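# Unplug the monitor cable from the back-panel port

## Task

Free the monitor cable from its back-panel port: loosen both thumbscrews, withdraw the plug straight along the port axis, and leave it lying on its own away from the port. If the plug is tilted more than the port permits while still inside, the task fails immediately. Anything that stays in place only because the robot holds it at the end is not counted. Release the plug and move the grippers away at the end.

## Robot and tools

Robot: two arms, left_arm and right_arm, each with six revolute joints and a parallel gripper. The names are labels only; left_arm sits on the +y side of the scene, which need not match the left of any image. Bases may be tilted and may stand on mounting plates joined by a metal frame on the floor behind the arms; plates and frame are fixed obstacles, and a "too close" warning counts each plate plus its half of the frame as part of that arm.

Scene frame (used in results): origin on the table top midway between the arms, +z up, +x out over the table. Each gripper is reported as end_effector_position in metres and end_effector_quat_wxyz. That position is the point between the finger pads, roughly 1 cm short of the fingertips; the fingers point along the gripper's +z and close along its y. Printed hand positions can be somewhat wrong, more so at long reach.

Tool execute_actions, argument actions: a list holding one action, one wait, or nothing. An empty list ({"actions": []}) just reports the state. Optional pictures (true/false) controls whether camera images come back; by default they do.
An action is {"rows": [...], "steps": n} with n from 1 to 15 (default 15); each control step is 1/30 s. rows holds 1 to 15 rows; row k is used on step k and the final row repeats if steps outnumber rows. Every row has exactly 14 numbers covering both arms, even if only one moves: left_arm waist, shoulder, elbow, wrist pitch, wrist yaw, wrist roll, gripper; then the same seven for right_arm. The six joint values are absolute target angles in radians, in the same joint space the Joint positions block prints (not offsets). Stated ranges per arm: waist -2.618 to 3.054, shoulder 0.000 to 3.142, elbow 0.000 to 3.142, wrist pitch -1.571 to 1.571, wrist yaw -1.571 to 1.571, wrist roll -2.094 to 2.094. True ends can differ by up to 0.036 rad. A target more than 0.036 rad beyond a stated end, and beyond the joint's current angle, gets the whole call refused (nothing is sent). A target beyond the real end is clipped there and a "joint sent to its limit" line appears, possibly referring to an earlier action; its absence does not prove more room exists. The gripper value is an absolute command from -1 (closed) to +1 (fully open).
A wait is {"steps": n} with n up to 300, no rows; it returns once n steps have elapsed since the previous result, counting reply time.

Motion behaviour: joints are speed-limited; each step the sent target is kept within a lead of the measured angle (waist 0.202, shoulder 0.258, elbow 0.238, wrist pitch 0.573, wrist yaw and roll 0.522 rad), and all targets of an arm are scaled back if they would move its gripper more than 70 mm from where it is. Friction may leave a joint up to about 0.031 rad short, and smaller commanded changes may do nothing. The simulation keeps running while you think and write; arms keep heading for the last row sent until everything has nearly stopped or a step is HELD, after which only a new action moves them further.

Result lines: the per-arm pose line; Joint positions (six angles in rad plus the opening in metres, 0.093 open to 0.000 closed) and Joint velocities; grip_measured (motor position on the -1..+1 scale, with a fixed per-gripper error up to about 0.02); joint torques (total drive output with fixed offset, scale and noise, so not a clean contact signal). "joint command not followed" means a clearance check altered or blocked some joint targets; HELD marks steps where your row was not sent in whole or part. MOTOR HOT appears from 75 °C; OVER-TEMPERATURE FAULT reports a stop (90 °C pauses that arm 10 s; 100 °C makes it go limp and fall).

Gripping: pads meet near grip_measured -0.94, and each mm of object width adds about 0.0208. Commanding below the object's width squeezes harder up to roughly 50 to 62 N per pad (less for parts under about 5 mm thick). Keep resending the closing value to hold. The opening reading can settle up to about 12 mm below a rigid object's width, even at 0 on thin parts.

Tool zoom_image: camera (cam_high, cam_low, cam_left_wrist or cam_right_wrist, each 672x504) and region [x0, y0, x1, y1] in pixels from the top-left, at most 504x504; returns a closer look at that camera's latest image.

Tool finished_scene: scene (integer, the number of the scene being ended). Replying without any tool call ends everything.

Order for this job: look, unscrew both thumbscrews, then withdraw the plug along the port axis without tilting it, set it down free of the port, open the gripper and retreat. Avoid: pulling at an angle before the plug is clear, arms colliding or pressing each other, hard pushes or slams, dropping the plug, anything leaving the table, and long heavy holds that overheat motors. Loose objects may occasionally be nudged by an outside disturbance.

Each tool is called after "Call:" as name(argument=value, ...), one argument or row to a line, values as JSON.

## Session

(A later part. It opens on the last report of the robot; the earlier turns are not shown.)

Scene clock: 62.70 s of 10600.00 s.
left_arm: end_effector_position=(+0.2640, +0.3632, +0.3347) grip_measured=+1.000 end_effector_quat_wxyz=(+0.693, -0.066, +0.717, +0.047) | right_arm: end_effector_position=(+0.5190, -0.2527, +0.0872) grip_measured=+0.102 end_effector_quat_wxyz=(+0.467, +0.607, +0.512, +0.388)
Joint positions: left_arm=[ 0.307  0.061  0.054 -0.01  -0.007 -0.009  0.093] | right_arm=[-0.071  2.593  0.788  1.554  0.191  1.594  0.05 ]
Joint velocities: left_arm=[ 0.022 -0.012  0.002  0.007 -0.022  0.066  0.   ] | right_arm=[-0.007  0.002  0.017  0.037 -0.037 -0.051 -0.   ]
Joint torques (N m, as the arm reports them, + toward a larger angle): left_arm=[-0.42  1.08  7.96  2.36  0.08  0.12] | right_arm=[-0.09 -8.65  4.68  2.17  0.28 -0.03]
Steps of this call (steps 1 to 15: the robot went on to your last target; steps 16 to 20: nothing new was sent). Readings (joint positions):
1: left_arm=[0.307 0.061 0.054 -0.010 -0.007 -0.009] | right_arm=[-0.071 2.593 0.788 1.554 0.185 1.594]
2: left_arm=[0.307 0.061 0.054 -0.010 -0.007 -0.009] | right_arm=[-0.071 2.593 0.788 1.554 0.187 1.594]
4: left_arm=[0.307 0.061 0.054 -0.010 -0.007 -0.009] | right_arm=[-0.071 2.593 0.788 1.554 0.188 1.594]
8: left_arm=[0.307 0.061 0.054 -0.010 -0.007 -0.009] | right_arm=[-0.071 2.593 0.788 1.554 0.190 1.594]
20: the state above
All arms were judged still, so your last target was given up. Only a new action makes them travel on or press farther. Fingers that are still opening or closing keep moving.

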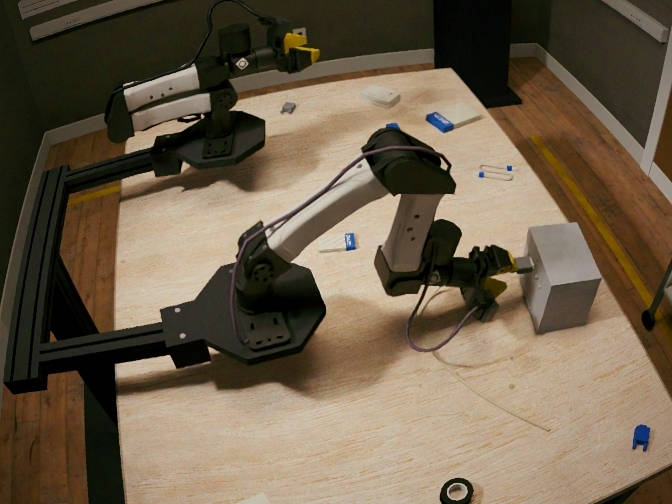

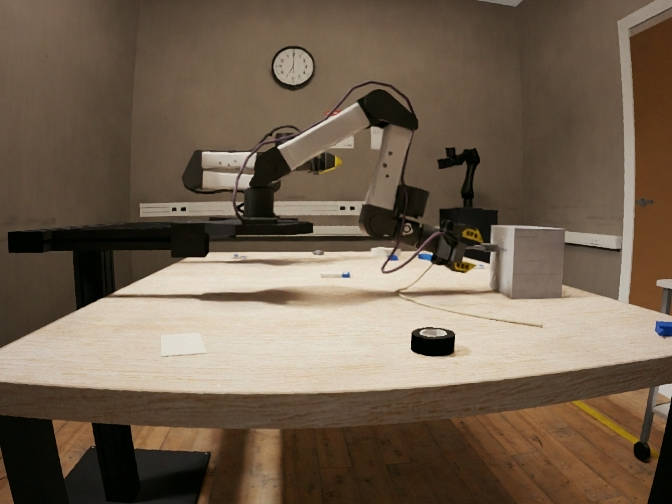

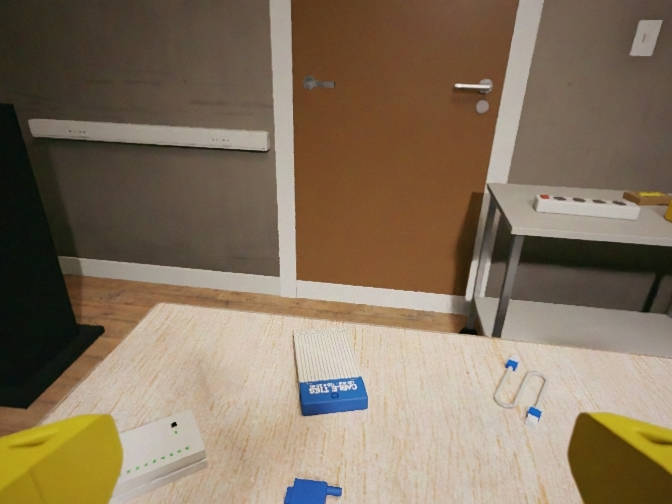

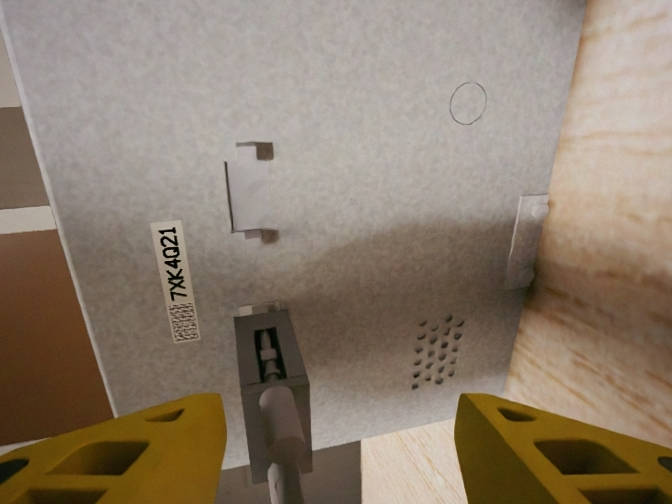

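Call:
execute_actions(
  actions=[
    {"rows":[[0.3,0.05,0.05,0,0,0,1,-0.16,2.59,0.805,1.56,0.1,1.5,0.1],[0.3,0.05,0.05,0,0,0,1,-0.16,2.59,0.805,1.56,0.1,1.5,0.1],[0.3,0.05,0.05,0,0,0,1,-0.16,2.59,0.805,1.56,0,1.5,0],[0.3,0.05,0.05,0,0,0,1,-0.2,2.58,0.805,1.56,0,1.5,0],[0.3,0.05,0.05,0,0,0,1,-0.2,2.58,0.805,1.56,-0.1,1.5,0],[0.3,0.05,0.05,0,0,0,1,-0.25,2.575,0.825,1.56,-0.2,1.5,-0.2],[0.3,0.05,0.05,0,0,0,1,-0.25,2.575,0.825,1.56,-0.36,1.5,-0.5]]},
  ],
  pictures=false,
)

Call:
execute_actions(
  actions=[
    {"steps":25},
  ],
)

Call:
zoom_image(
  camera="cam_high",
  region=[440,220,560,310],
)

Scene clock: 71.03 s of 10600.00 s.
left_arm: end_effector_position=(+0.2640, +0.3632, +0.3347) grip_measured=+1.000 end_effector_quat_wxyz=(+0.693, -0.066, +0.717, +0.047) | right_arm: end_effector_position=(+0.5228, -0.2597, +0.0944) grip_measured=-0.498 end_effector_quat_wxyz=(+0.399, +0.522, +0.584, +0.477)
Joint positions: left_arm=[ 0.307  0.061  0.054 -0.01  -0.007 -0.009  0.093] | right_arm=[-0.255  2.589  0.809  1.553 -0.301  1.512  0.021]
Joint velocities: left_arm=[-0.017 -0.032 -0.007  0.007 -0.007 -0.007  0.   ] | right_arm=[-0.007 -0.007 -0.012 -0.066 -0.33  -0.037 -0.002]
Joint torques (N m, as the arm reports them, + toward a larger angle): left_arm=[-0.46  1.25  7.88  2.39  0.05  0.11] | right_arm=[  0.38 -10.56   4.58   2.18   0.02  -0.26]
Steps of this call (steps 1 to 90: nothing new was sent; then 4.83 s passed at rest; steps 91 to 105: all 15 steps of this action). Readings (joint positions):
91: left_arm=[0.307 0.061 0.054 -0.010 -0.007 -0.009] | right_arm=[-0.080 2.593 0.788 1.554 0.173 1.580]
92: left_arm=[0.307 0.061 0.054 -0.010 -0.007 -0.009] | right_arm=[-0.097 2.593 0.788 1.554 0.155 1.565]
94: left_arm=[0.307 0.061 0.054 -0.010 -0.007 -0.009] | right_arm=[-0.145 2.593 0.788 1.554 0.104 1.545]
98: left_arm=[0.307 0.061 0.054 -0.010 -0.007 -0.009] | right_arm=[-0.240 2.593 0.802 1.553 -0.105 1.524]
105: the state above

Scene clock: 71.87 s of 10600.00 s.
left_arm: end_effector_position=(+0.2640, +0.3632, +0.3347) grip_measured=+1.000 end_effector_quat_wxyz=(+0.693, -0.066, +0.717, +0.047) | right_arm: end_effector_position=(+0.5215, -0.2512, +0.0952) grip_measured=-0.498 end_effector_quat_wxyz=(+0.385, +0.508, +0.594, +0.490)
Joint positions: left_arm=[ 0.307  0.061  0.054 -0.01  -0.007 -0.009  0.093] | right_arm=[-0.255  2.589  0.809  1.553 -0.352  1.509  0.021]
Joint velocities: left_arm=[-0.002  0.002 -0.002 -0.066  0.037  0.037  0.   ] | right_arm=[-0.002  0.002  0.002  0.051  0.022  0.051  0.   ]
Joint torques (N m, as the arm reports them, + toward a larger angle): left_arm=[-0.38  1.26  7.93  2.36  0.07  0.13] | right_arm=[  0.38 -10.32   4.67   2.2   -0.04  -0.21]
Steps of this call (steps 1 to 25: the robot went on to your last target). Readings (joint positions):
1: left_arm=[0.307 0.061 0.054 -0.010 -0.007 -0.009] | right_arm=[-0.255 2.589 0.809 1.553 -0.312 1.511]
2: left_arm=[0.307 0.061 0.054 -0.010 -0.007 -0.009] | right_arm=[-0.255 2.589 0.809 1.553 -0.320 1.511]
4: left_arm=[0.307 0.061 0.054 -0.010 -0.007 -0.009] | right_arm=[-0.255 2.589 0.809 1.553 -0.332 1.510]
8: left_arm=[0.307 0.061 0.054 -0.010 -0.007 -0.009] | right_arm=[-0.255 2.589 0.809 1.553 -0.344 1.509]
25: the state above

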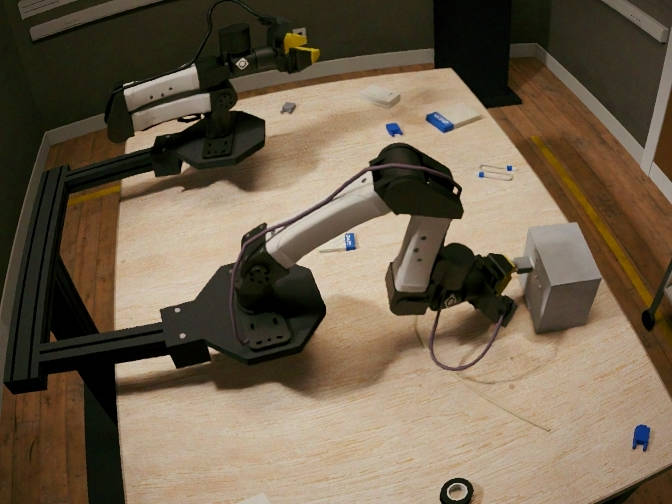

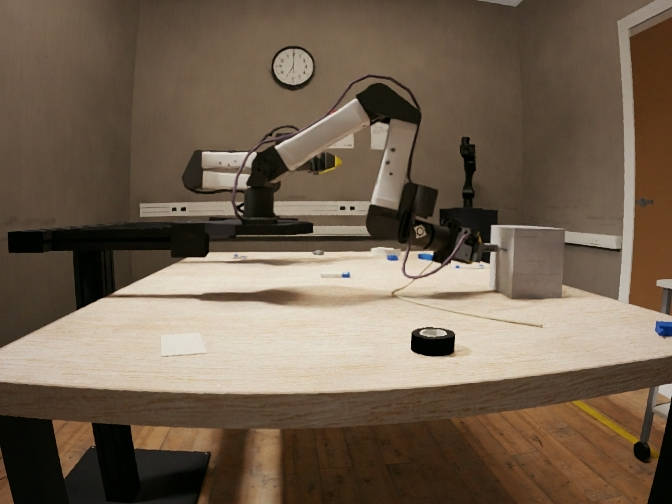

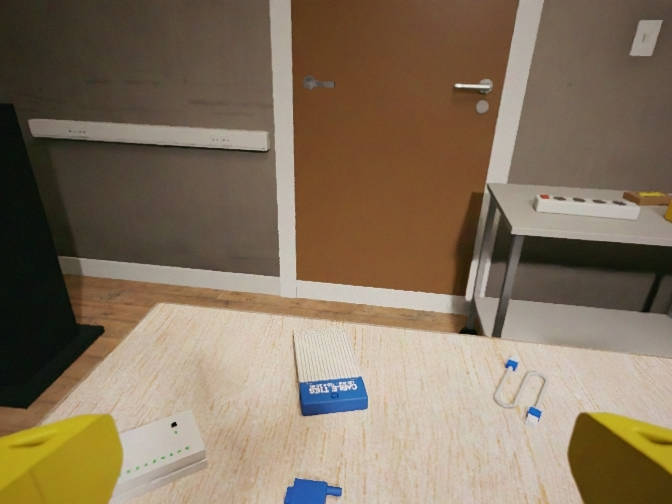

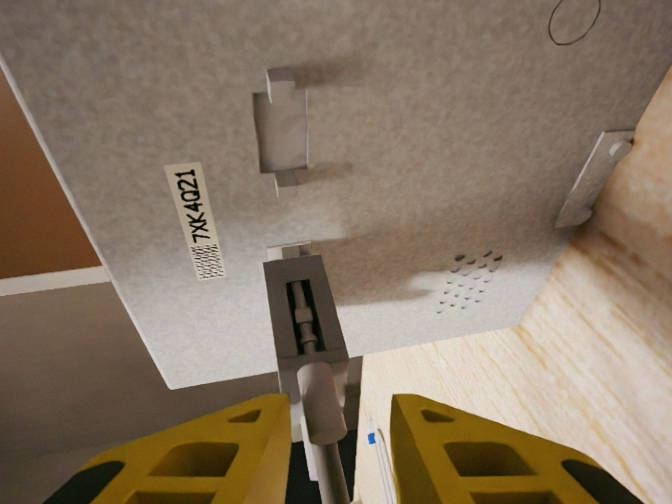

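Region (440, 220, 560, 310) of cam_high's 672x504 image, scaled by 4.200, with more detail than that image has; it fills the top 378 rows of this view, and the rest is white.

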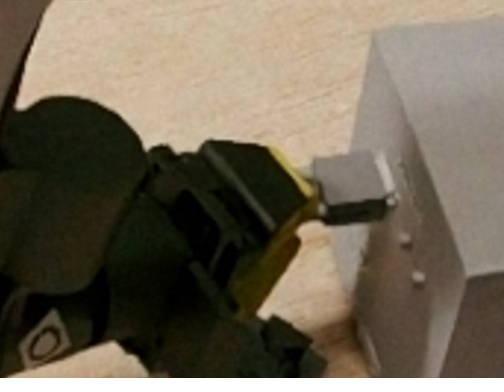

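Raise slightly and roll while open to check lateral centring.

Call:
execute_actions(
  actions=[
    {"rows":[[0.3,0.05,0.05,0,0,0,1,-0.25,2.58,0.84,1.56,-0.36,1.0,-0.55]]},
  ],
)

Call:
execute_actions(
  actions=[
    {"rows":[[0.3,0.05,0.05,0,0,0,1,-0.25,2.58,0.84,1.56,-0.36,1.85,-0.55]]},
  ],
)

Scene clock: 74.37 s of 10600.00 s.
left_arm: end_effector_position=(+0.2640, +0.3632, +0.3347) grip_measured=+1.000 end_effector_quat_wxyz=(+0.693, -0.066, +0.717, +0.047) | right_arm: end_effector_position=(+0.5258, -0.2520, +0.0983) grip_measured=-0.548 end_effector_quat_wxyz=(+0.496, +0.348, +0.696, +0.386)
Joint positions: left_arm=[ 0.307  0.061  0.054 -0.01  -0.007 -0.009  0.093] | right_arm=[-0.255  2.589  0.824  1.552 -0.352  1.026  0.019]
Joint velocities: left_arm=[-0.007 -0.002 -0.007  0.022  0.022  0.022  0.   ] | right_arm=[-0.002 -0.002  0.007 -0.022 -0.125 -0.168 -0.   ]
Joint torques (N m, as the arm reports them, + toward a larger angle): left_arm=[-0.35  1.08  7.92  2.35  0.05  0.11] | right_arm=[  0.35 -10.39   4.6    2.18  -0.02  -0.22]
Steps of this call (steps 1 to 15: the robot went on to your last target; steps 16 to 60: nothing new was sent; steps 61 to 75: all 15 steps of this action). Readings (joint positions):
61: left_arm=[0.307 0.061 0.054 -0.010 -0.007 -0.009] | right_arm=[-0.255 2.589 0.811 1.551 -0.352 1.427]
62: left_arm=[0.307 0.061 0.054 -0.010 -0.007 -0.009] | right_arm=[-0.255 2.589 0.814 1.550 -0.352 1.343]
64: left_arm=[0.307 0.061 0.054 -0.010 -0.007 -0.009] | right_arm=[-0.255 2.589 0.821 1.552 -0.352 1.222]
68: left_arm=[0.307 0.061 0.054 -0.010 -0.007 -0.009] | right_arm=[-0.255 2.589 0.824 1.552 -0.352 1.095]
75: the state above

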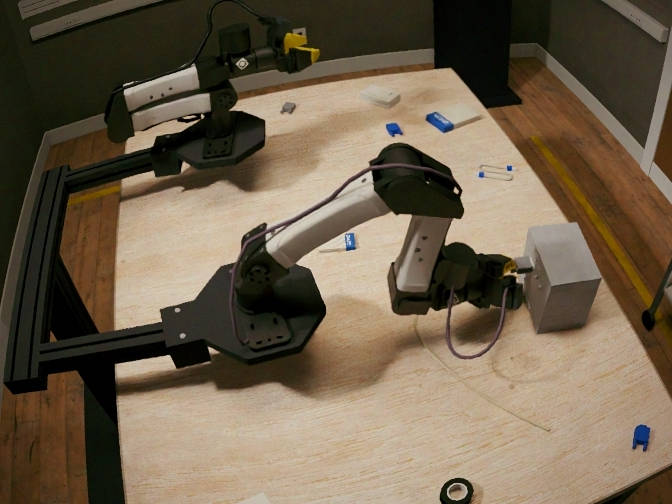

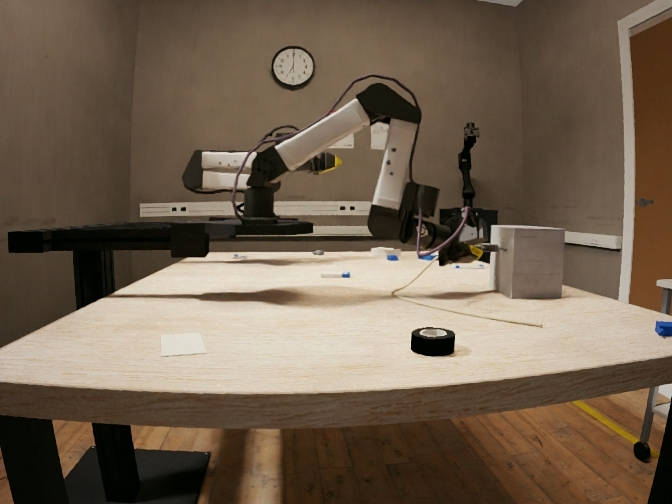

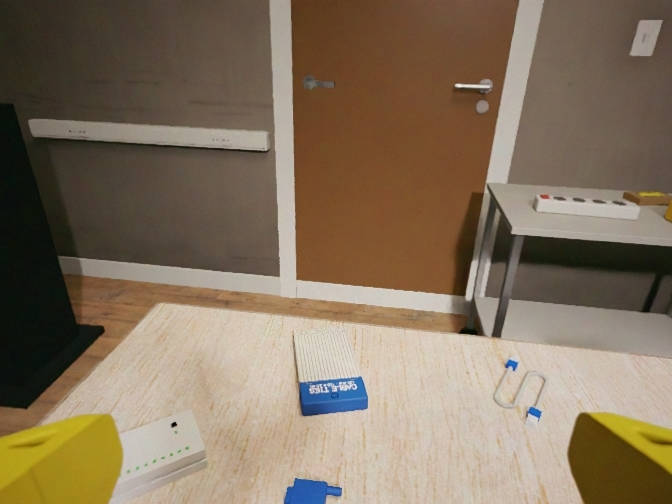

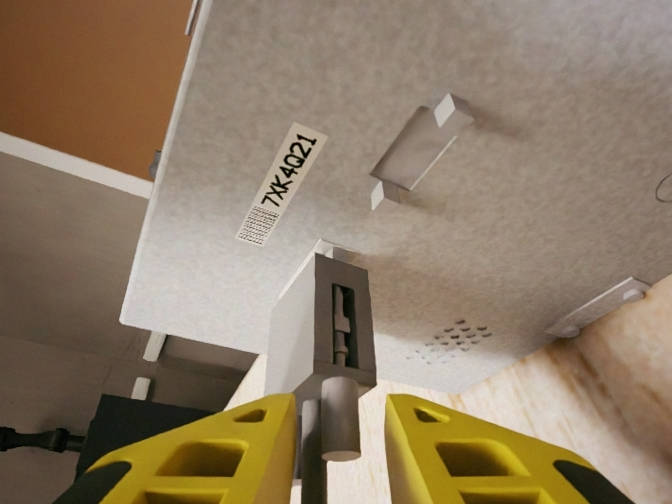

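Scene clock: 74.87 s of 10600.00 s.
left_arm: end_effector_position=(+0.2640, +0.3632, +0.3347) grip_measured=+1.000 end_effector_quat_wxyz=(+0.693, -0.066, +0.717, +0.047) | right_arm: end_effector_position=(+0.5252, -0.2529, +0.0945) grip_measured=-0.548 end_effector_quat_wxyz=(+0.310, +0.592, +0.512, +0.539)
Joint positions: left_arm=[ 0.307  0.061  0.054 -0.01  -0.007 -0.009  0.093] | right_arm=[-0.255  2.589  0.824  1.535 -0.345  1.804  0.019]
Joint velocities: left_arm=[-0.022  0.002  0.002 -0.022 -0.022  0.022  0.   ] | right_arm=[-0.007 -0.017  0.012  0.037 -0.037  0.256 -0.   ]
Joint torques (N m, as the arm reports them, + toward a larger angle): left_arm=[-0.48  1.16  7.93  2.35  0.04  0.12] | right_arm=[  0.24 -10.34   4.82   2.51  -0.09  -0.07]
Steps of this call (steps 1 to 15: all 15 steps of this action). Readings (joint positions):
1: left_arm=[0.307 0.061 0.054 -0.010 -0.007 -0.009] | right_arm=[-0.255 2.589 0.824 1.553 -0.353 1.110]
2: left_arm=[0.307 0.061 0.054 -0.010 -0.007 -0.009] | right_arm=[-0.255 2.589 0.824 1.553 -0.353 1.211]
4: left_arm=[0.307 0.061 0.054 -0.010 -0.007 -0.009] | right_arm=[-0.255 2.589 0.824 1.553 -0.353 1.413]
8: left_arm=[0.307 0.061 0.054 -0.010 -0.007 -0.009] | right_arm=[-0.255 2.589 0.824 1.552 -0.353 1.668]
15: the state above

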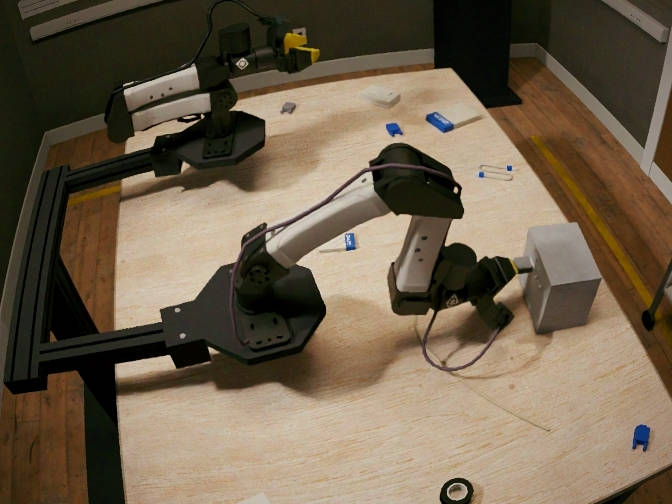

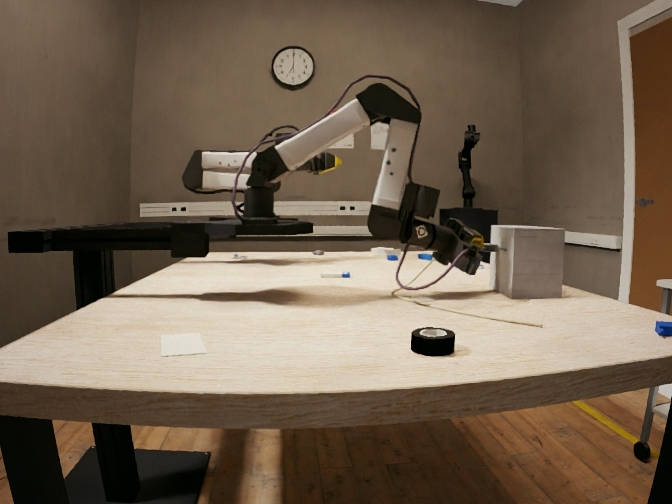

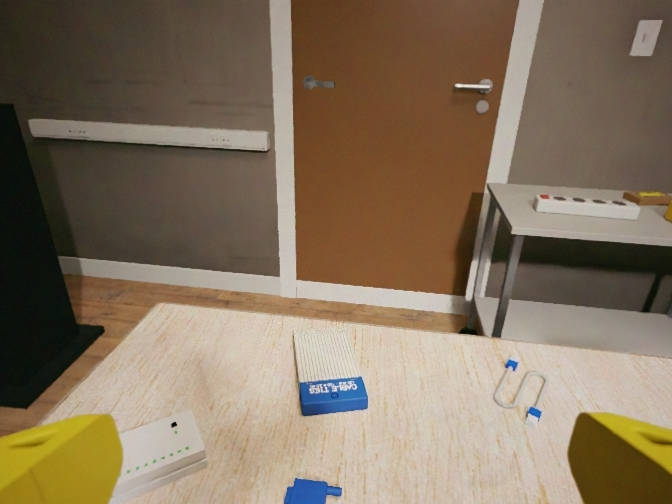

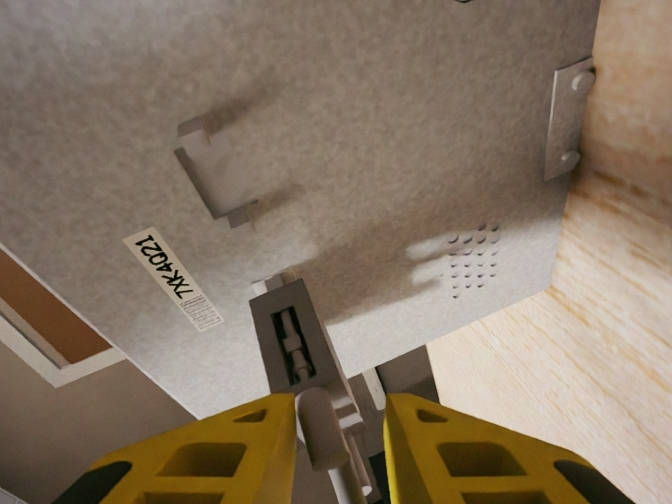

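Well centred. Trying a stroke from 1.5 down to 0.8.

Call:
execute_actions(
  actions=[
    {"rows":[[0.3,0.05,0.05,0,0,0,1,-0.25,2.58,0.84,1.56,-0.36,1.5,-0.6]]},
  ],
  pictures=false,
)

Call:
execute_actions(
  actions=[
    {"rows":[[0.3,0.05,0.05,0,0,0,1,-0.25,2.58,0.84,1.56,-0.36,1.5,-0.92]],"steps":8},
  ],
)

Call:
execute_actions(
  actions=[
    {"rows":[[0.3,0.05,0.05,0,0,0,1,-0.25,2.58,0.84,1.56,-0.36,0.8,-0.92]]},
  ],
)

Scene clock: 78.83 s of 10600.00 s.
left_arm: end_effector_position=(+0.2640, +0.3632, +0.3347) grip_measured=+1.000 end_effector_quat_wxyz=(+0.693, -0.066, +0.717, +0.047) | right_arm: end_effector_position=(+0.5256, -0.2522, +0.0970) grip_measured=-0.598 end_effector_quat_wxyz=(+0.385, +0.509, +0.590, +0.494)
Joint positions: left_arm=[ 0.307  0.061  0.054 -0.01  -0.007 -0.009  0.093] | right_arm=[-0.255  2.589  0.824  1.546 -0.352  1.52   0.016]
Joint velocities: left_arm=[-0.002  0.007  0.002 -0.007  0.037 -0.051  0.   ] | right_arm=[-0.012 -0.017 -0.012  0.051 -0.051 -0.095 -0.001]
Joint torques (N m, as the arm reports them, + toward a larger angle): left_arm=[-0.45  1.12  8.    2.36  0.08  0.13] | right_arm=[  0.27 -10.     4.86   2.24   0.02  -0.29]
Steps of this call (steps 1 to 30: the robot went on to your last target; steps 31 to 90: nothing new was sent; then 0.47 s passed at rest; steps 91 to 105: all 15 steps of this action). Readings (joint positions):
91: left_arm=[0.307 0.061 0.054 -0.010 -0.007 -0.009] | right_arm=[-0.255 2.589 0.824 1.534 -0.343 1.783]
92: left_arm=[0.307 0.061 0.054 -0.010 -0.007 -0.009] | right_arm=[-0.255 2.589 0.824 1.539 -0.344 1.728]
94: left_arm=[0.307 0.061 0.054 -0.010 -0.007 -0.009] | right_arm=[-0.255 2.589 0.824 1.543 -0.348 1.648]
98: left_arm=[0.307 0.061 0.054 -0.010 -0.007 -0.009] | right_arm=[-0.255 2.589 0.824 1.545 -0.350 1.565]
105: the state above

Scene clock: 79.10 s of 10600.00 s.
left_arm: end_effector_position=(+0.2640, +0.3632, +0.3347) grip_measured=+1.000 end_effector_quat_wxyz=(+0.693, -0.066, +0.717, +0.047) | right_arm: end_effector_position=(+0.5259, -0.2521, +0.0981) grip_measured=-0.906 end_effector_quat_wxyz=(+0.390, +0.504, +0.593, +0.492)
Joint positions: left_arm=[ 0.307  0.061  0.054 -0.01  -0.007 -0.009  0.093] | right_arm=[-0.255  2.589  0.824  1.55  -0.352  1.506  0.002]
Joint velocities: left_arm=[ 0.007  0.002  0.007  0.022  0.007 -0.007  0.   ] | right_arm=[ 0.007  0.007 -0.007  0.037 -0.022 -0.066 -0.001]
Joint torques (N m, as the arm reports them, + toward a larger angle): left_arm=[-0.37  1.17  7.91  2.35  0.05  0.15] | right_arm=[  0.51 -10.09   4.83   2.25  -0.02  -0.14]
Steps of this call (steps 1 to 8: all 8 steps of this action). Readings (joint positions):
1: left_arm=[0.307 0.061 0.054 -0.010 -0.007 -0.009] | right_arm=[-0.255 2.589 0.824 1.547 -0.352 1.518]
2: left_arm=[0.307 0.061 0.054 -0.010 -0.007 -0.009] | right_arm=[-0.255 2.589 0.824 1.549 -0.352 1.514]
4: left_arm=[0.307 0.061 0.054 -0.010 -0.007 -0.009] | right_arm=[-0.255 2.589 0.824 1.550 -0.352 1.510]
8: the state above

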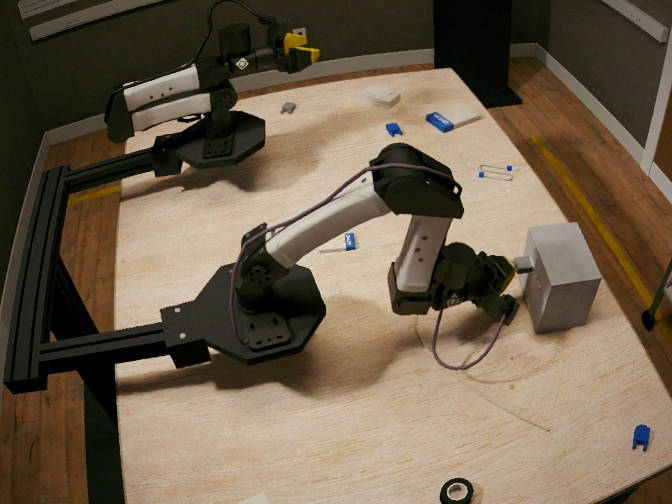

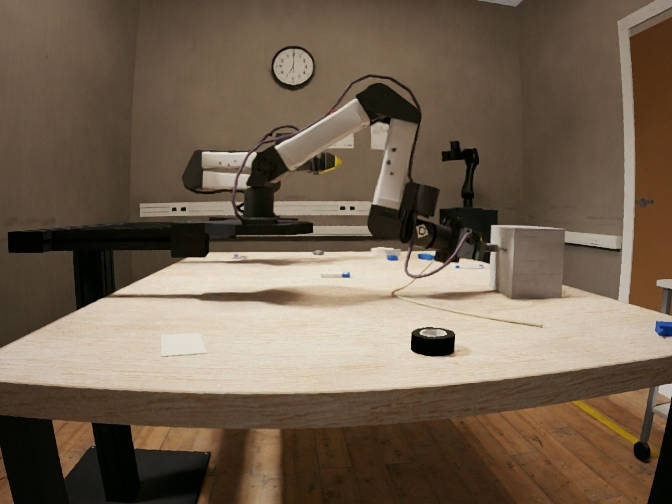

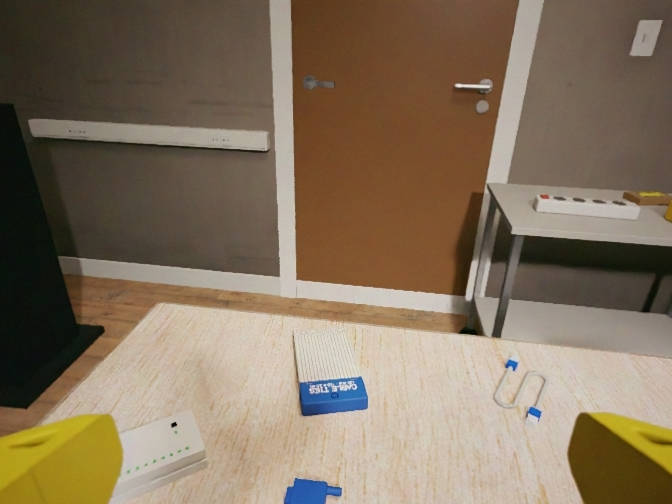

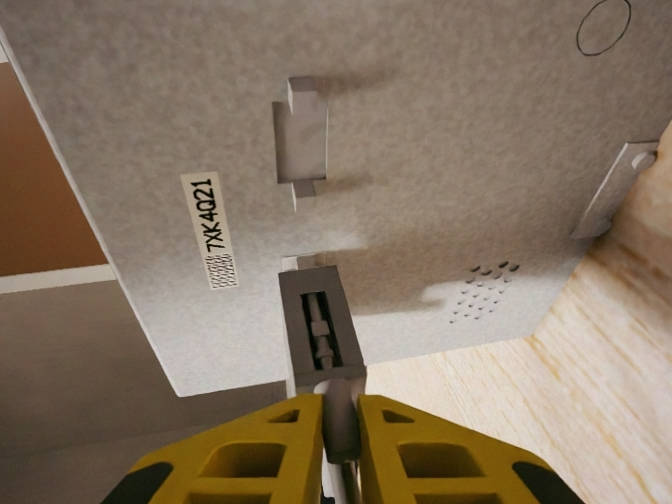

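Scene clock: 79.60 s of 10600.00 s.
left_arm: end_effector_position=(+0.2640, +0.3632, +0.3347) grip_measured=+1.000 end_effector_quat_wxyz=(+0.693, -0.066, +0.717, +0.047) | right_arm: end_effector_position=(+0.5261, -0.2521, +0.0988) grip_measured=-0.907 end_effector_quat_wxyz=(+0.527, +0.289, +0.722, +0.344)
Joint positions: left_arm=[ 0.307  0.061  0.054 -0.01  -0.007 -0.009  0.093] | right_arm=[-0.255  2.589  0.824  1.553 -0.353  0.862  0.002]
Joint velocities: left_arm=[ 0.012  0.007 -0.007  0.022 -0.051  0.022  0.   ] | right_arm=[ 0.007  0.022 -0.012 -0.022  0.037 -0.125 -0.   ]
Joint torques (N m, as the arm reports them, + toward a larger angle): left_arm=[-0.36  1.09  7.86  2.36  0.09  0.11] | right_arm=[ 0.27 -9.88  4.79  2.21  0.04 -0.69]
Steps of this call (steps 1 to 15: all 15 steps of this action). Readings (joint positions):
1: left_arm=[0.307 0.061 0.054 -0.010 -0.007 -0.009] | right_arm=[-0.255 2.589 0.824 1.550 -0.352 1.422]
2: left_arm=[0.307 0.061 0.054 -0.010 -0.007 -0.009] | right_arm=[-0.255 2.589 0.824 1.550 -0.352 1.321]
4: left_arm=[0.307 0.061 0.054 -0.010 -0.007 -0.009] | right_arm=[-0.255 2.589 0.824 1.550 -0.353 1.139]
8: left_arm=[0.307 0.061 0.054 -0.010 -0.007 -0.009] | right_arm=[-0.255 2.589 0.824 1.550 -0.353 0.951]
15: the state above

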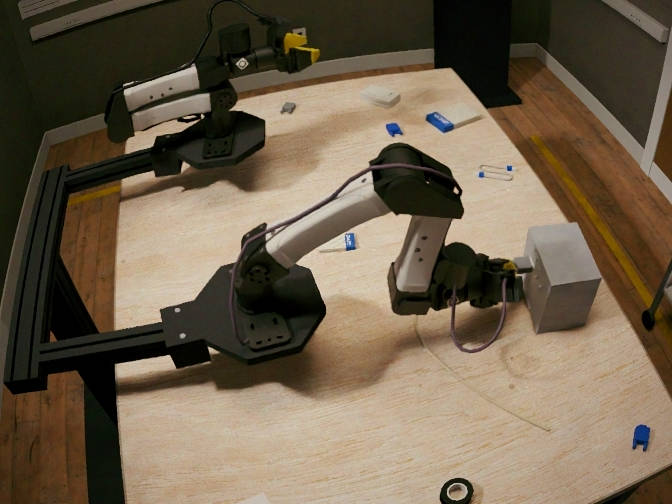

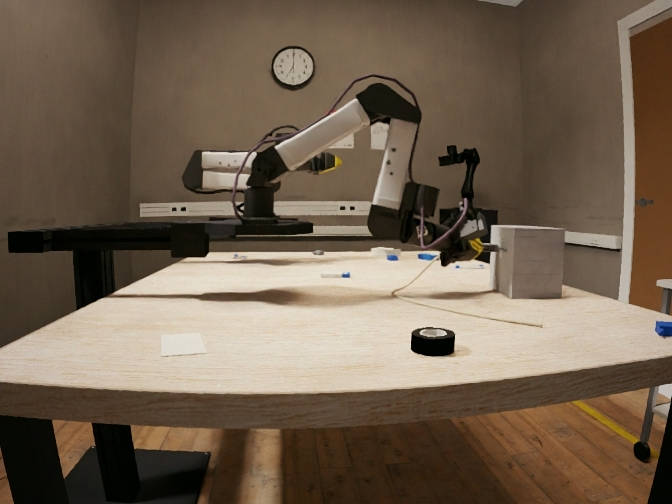

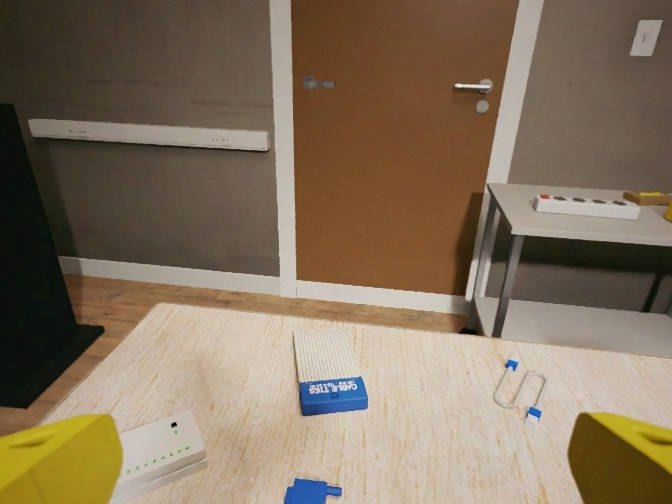

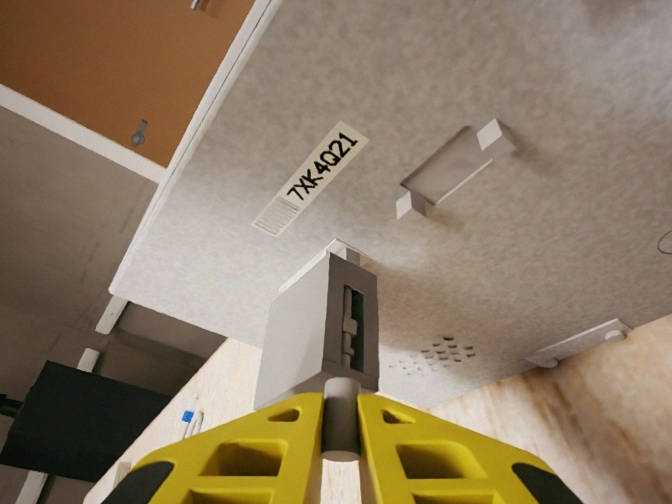

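Call:
execute_actions(
  actions=[
    {"rows":[[0.3,0,0,0,0,0,1,-0.25,2.58,0.84,1.56,-0.36,0.55,-0.86]]},
  ],
)

Scene clock: 83.13 s of 10600.00 s.
left_arm: end_effector_position=(+0.2634, +0.3630, +0.3273) grip_measured=+1.000 end_effector_quat_wxyz=(+0.695, -0.066, +0.714, +0.047) | right_arm: end_effector_position=(+0.5264, -0.2527, +0.1005) grip_measured=-0.853 end_effector_quat_wxyz=(+0.567, +0.201, +0.749, +0.279)
Joint positions: left_arm=[ 0.307  0.024  0.019 -0.004 -0.007 -0.009  0.093] | right_arm=[-0.256  2.589  0.824  1.56  -0.352  0.625  0.004]
Joint velocities: left_arm=[-0.002  0.022  0.012  0.11  -0.022 -0.051  0.   ] | right_arm=[-0.002  0.017 -0.022  0.007 -0.037  0.022  0.   ]
Joint torques (N m, as the arm reports them, + toward a larger angle): left_arm=[-0.39  0.86  6.78  2.28  0.06  0.14] | right_arm=[  0.6  -10.13   4.87   2.16  -0.01  -0.96]
joint sent to its limit (left arm) — the command would take joint 2 (shoulder) past its lower limit, so that joint was sent only as far as its limit.
Steps of this call (steps 1 to 30: the robot went on to your last target; steps 31 to 90: nothing new was sent; then 0.03 s passed at rest; steps 91 to 105: all 15 steps of this action). Readings (joint positions):
91: left_arm=[0.307 0.054 0.049 -0.006 -0.007 -0.009] | right_arm=[-0.255 2.589 0.824 1.554 -0.353 0.805]
92: left_arm=[0.307 0.040 0.040 -0.004 -0.007 -0.009] | right_arm=[-0.255 2.589 0.824 1.556 -0.353 0.763]
94: left_arm=[0.307 0.025 0.026 -0.004 -0.007 -0.009] | right_arm=[-0.255 2.589 0.824 1.558 -0.352 0.706]
98: left_arm=[0.307 0.024 0.019 -0.004 -0.007 -0.009] | right_arm=[-0.255 2.589 0.824 1.560 -0.352 0.651]
105: the state above

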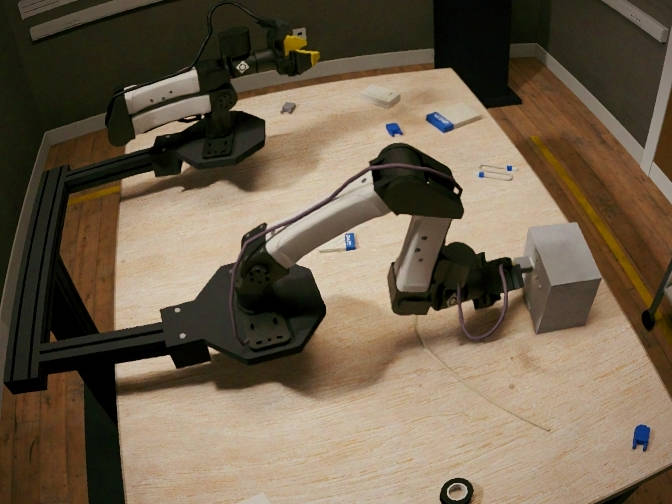

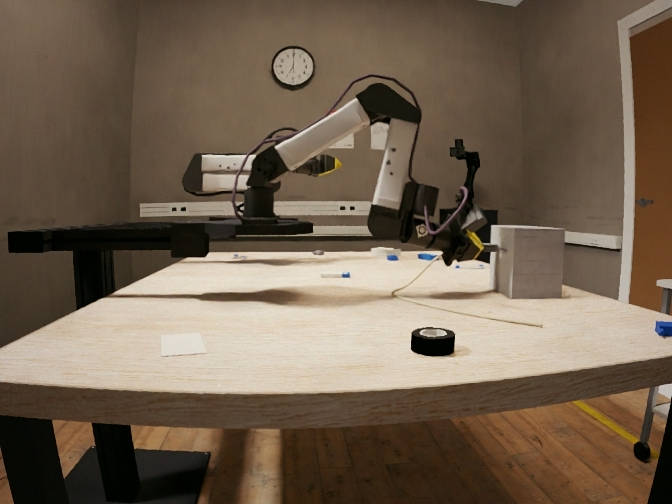

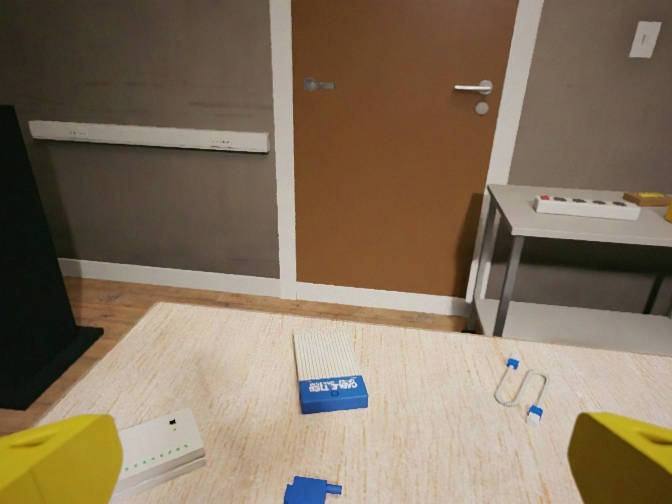

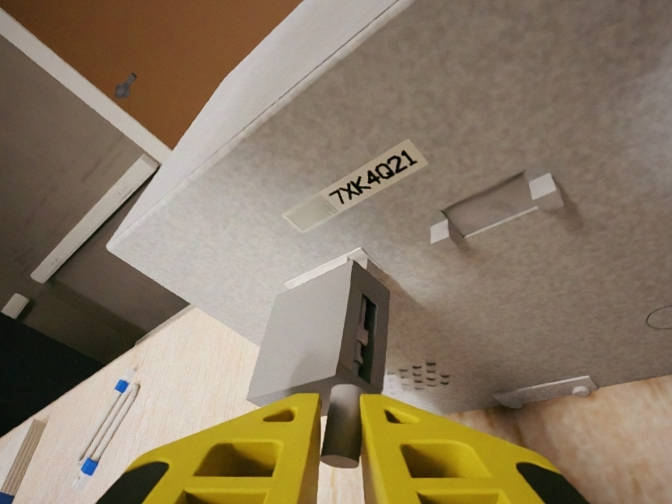

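Call:
execute_actions(
  actions=[
    {"rows":[[0.3,0.03,0.03,0,0,0,1,-0.25,2.58,0.84,1.56,-0.36,0.65,-0.62],[0.3,0.03,0.03,0,0,0,1,-0.25,2.58,0.84,1.56,-0.36,0.95,-0.62]],"steps":10},
  ],
  pictures=false,
)

Call:
execute_actions(
  actions=[
    {"rows":[[0.3,0.03,0.03,0,0,0,1,-0.25,2.58,0.84,1.56,-0.36,0.9,-0.62],[0.3,0.03,0.03,0,0,0,1,-0.25,2.58,0.84,1.56,-0.36,2,-0.62],[0.3,0.03,0.03,0,0,0,1,-0.25,2.58,0.84,1.56,-0.36,2,-0.62],[0.3,0.03,0.03,0,0,0,1,-0.25,2.58,0.84,1.56,-0.36,2,-0.62],[0.3,0.03,0.03,0,0,0,1,-0.25,2.58,0.84,1.56,-0.36,2,-0.62],[0.3,0.03,0.03,0,0,0,1,-0.25,2.58,0.84,1.56,-0.36,2,-0.62],[0.3,0.03,0.03,0,0,0,1,-0.25,2.58,0.84,1.56,-0.36,2,-0.7],[0.3,0.03,0.03,0,0,0,1,-0.25,2.58,0.84,1.56,-0.36,1.5,-0.9],[0.3,0.03,0.03,0,0,0,1,-0.25,2.58,0.84,1.56,-0.36,1.5,-0.9],[0.3,0.03,0.03,0,0,0,1,-0.25,2.58,0.84,1.56,-0.36,0.4,-0.9]]},
  ],
  pictures=false,
)

Call:
execute_actions(
  actions=[
    {"rows":[[0.3,0.03,0.03,0,0,0,1,-0.25,2.58,0.84,1.56,-0.36,0.9,-0.62]],"steps":1},
  ],
  pictures=false,
)

Scene clock: 91.27 s of 10600.00 s.
left_arm: end_effector_position=(+0.2634, +0.3630, +0.3273) grip_measured=+1.000 end_effector_quat_wxyz=(+0.695, -0.066, +0.714, +0.047) | right_arm: end_effector_position=(+0.5269, -0.2526, +0.1010) grip_measured=-0.621 end_effector_quat_wxyz=(+0.524, +0.302, +0.713, +0.354)
Joint positions: left_arm=[ 0.307  0.024  0.019 -0.004 -0.007 -0.009  0.093] | right_arm=[-0.255  2.589  0.825  1.561 -0.352  0.901  0.015]
Joint velocities: left_arm=[ 0.002 -0.012  0.002 -0.007  0.051  0.022  0.   ] | right_arm=[-0.017 -0.007 -0.007  0.022 -0.022  0.3   -0.   ]
Joint torques (N m, as the arm reports them, + toward a larger angle): left_arm=[-0.43  2.39  9.08  2.28  0.08  0.14] | right_arm=[  0.33 -10.29   4.86   2.11   0.01   0.  ]
joint sent to its limit (left arm) — the command would take joint 2 (shoulder) past its lower limit, so that joint was sent only as far as its limit.
Steps of this call (steps 1 to 15: the robot went on to your last target; steps 16 to 90: nothing new was sent; then 4.80 s passed at rest; steps 91 to 100: all 10 steps of this action). Readings (joint positions):
91: left_arm=[0.307 0.024 0.019 -0.004 -0.007 -0.009] | right_arm=[-0.256 2.589 0.824 1.563 -0.351 0.625]
92: left_arm=[0.307 0.024 0.019 -0.004 -0.007 -0.009] | right_arm=[-0.256 2.589 0.825 1.563 -0.351 0.678]
94: left_arm=[0.307 0.024 0.019 -0.004 -0.007 -0.009] | right_arm=[-0.255 2.589 0.825 1.562 -0.352 0.775]
98: left_arm=[0.307 0.024 0.019 -0.004 -0.007 -0.009] | right_arm=[-0.255 2.589 0.825 1.561 -0.352 0.876]
100: the state above

Scene clock: 91.77 s of 10600.00 s.
left_arm: end_effector_position=(+0.2634, +0.3630, +0.3273) grip_measured=+1.000 end_effector_quat_wxyz=(+0.695, -0.066, +0.714, +0.047) | right_arm: end_effector_position=(+0.5265, -0.2526, +0.0983) grip_measured=-0.889 end_effector_quat_wxyz=(+0.515, +0.313, +0.712, +0.359)
Joint positions: left_arm=[ 0.307  0.024  0.019 -0.004 -0.007 -0.009  0.093] | right_arm=[-0.255  2.589  0.826  1.549 -0.35   0.926  0.003]
Joint velocities: left_arm=[-0.002  0.017 -0.002 -0.022  0.066 -0.037  0.   ] | right_arm=[ 0.007 -0.002  0.007 -0.037 -0.037 -2.791 -0.   ]
Joint torques (N m, as the arm reports them, + toward a larger angle): left_arm=[-0.4   2.49  9.18  2.27  0.06  0.13] | right_arm=[  0.26 -10.66   4.74   2.2   -0.11  -0.25]
Steps of this call (steps 1 to 15: all 15 steps of this action). Readings (joint positions):
1: left_arm=[0.307 0.024 0.019 -0.004 -0.007 -0.009] | right_arm=[-0.255 2.589 0.825 1.561 -0.352 0.903]
2: left_arm=[0.307 0.024 0.019 -0.004 -0.007 -0.009] | right_arm=[-0.255 2.589 0.825 1.562 -0.352 0.987]
4: left_arm=[0.307 0.024 0.019 -0.004 -0.007 -0.009] | right_arm=[-0.255 2.589 0.825 1.561 -0.353 1.189]
8: left_arm=[0.307 0.024 0.019 -0.004 -0.007 -0.009] | right_arm=[-0.255 2.589 0.825 1.552 -0.351 1.508]
15: the state above

Scene clock: 91.80 s of 10600.00 s.
left_arm: end_effector_position=(+0.2634, +0.3630, +0.3273) grip_measured=+1.000 end_effector_quat_wxyz=(+0.695, -0.066, +0.714, +0.047) | right_arm: end_effector_position=(+0.5266, -0.2528, +0.0985) grip_measured=-0.731 end_effector_quat_wxyz=(+0.519, +0.307, +0.715, +0.354)
Joint positions: left_arm=[ 0.307  0.024  0.019 -0.004 -0.007 -0.009  0.093] | right_arm=[-0.255  2.589  0.826  1.55  -0.349  0.908  0.01 ]
Joint velocities: left_arm=[-0.002 -0.002  0.012  0.022  0.022 -0.066  0.   ] | right_arm=[-0.007 -0.002  0.002 -0.081 -0.007 -0.081  0.227]
Joint torques (N m, as the arm reports them, + toward a larger angle): left_arm=[-0.44  2.49  9.1   2.3   0.07  0.12] | right_arm=[  0.29 -10.09   4.52   2.24  -0.01  -0.11]
Steps of this call (step 1: the one step of this action). Readings (joint positions):
1: the state above


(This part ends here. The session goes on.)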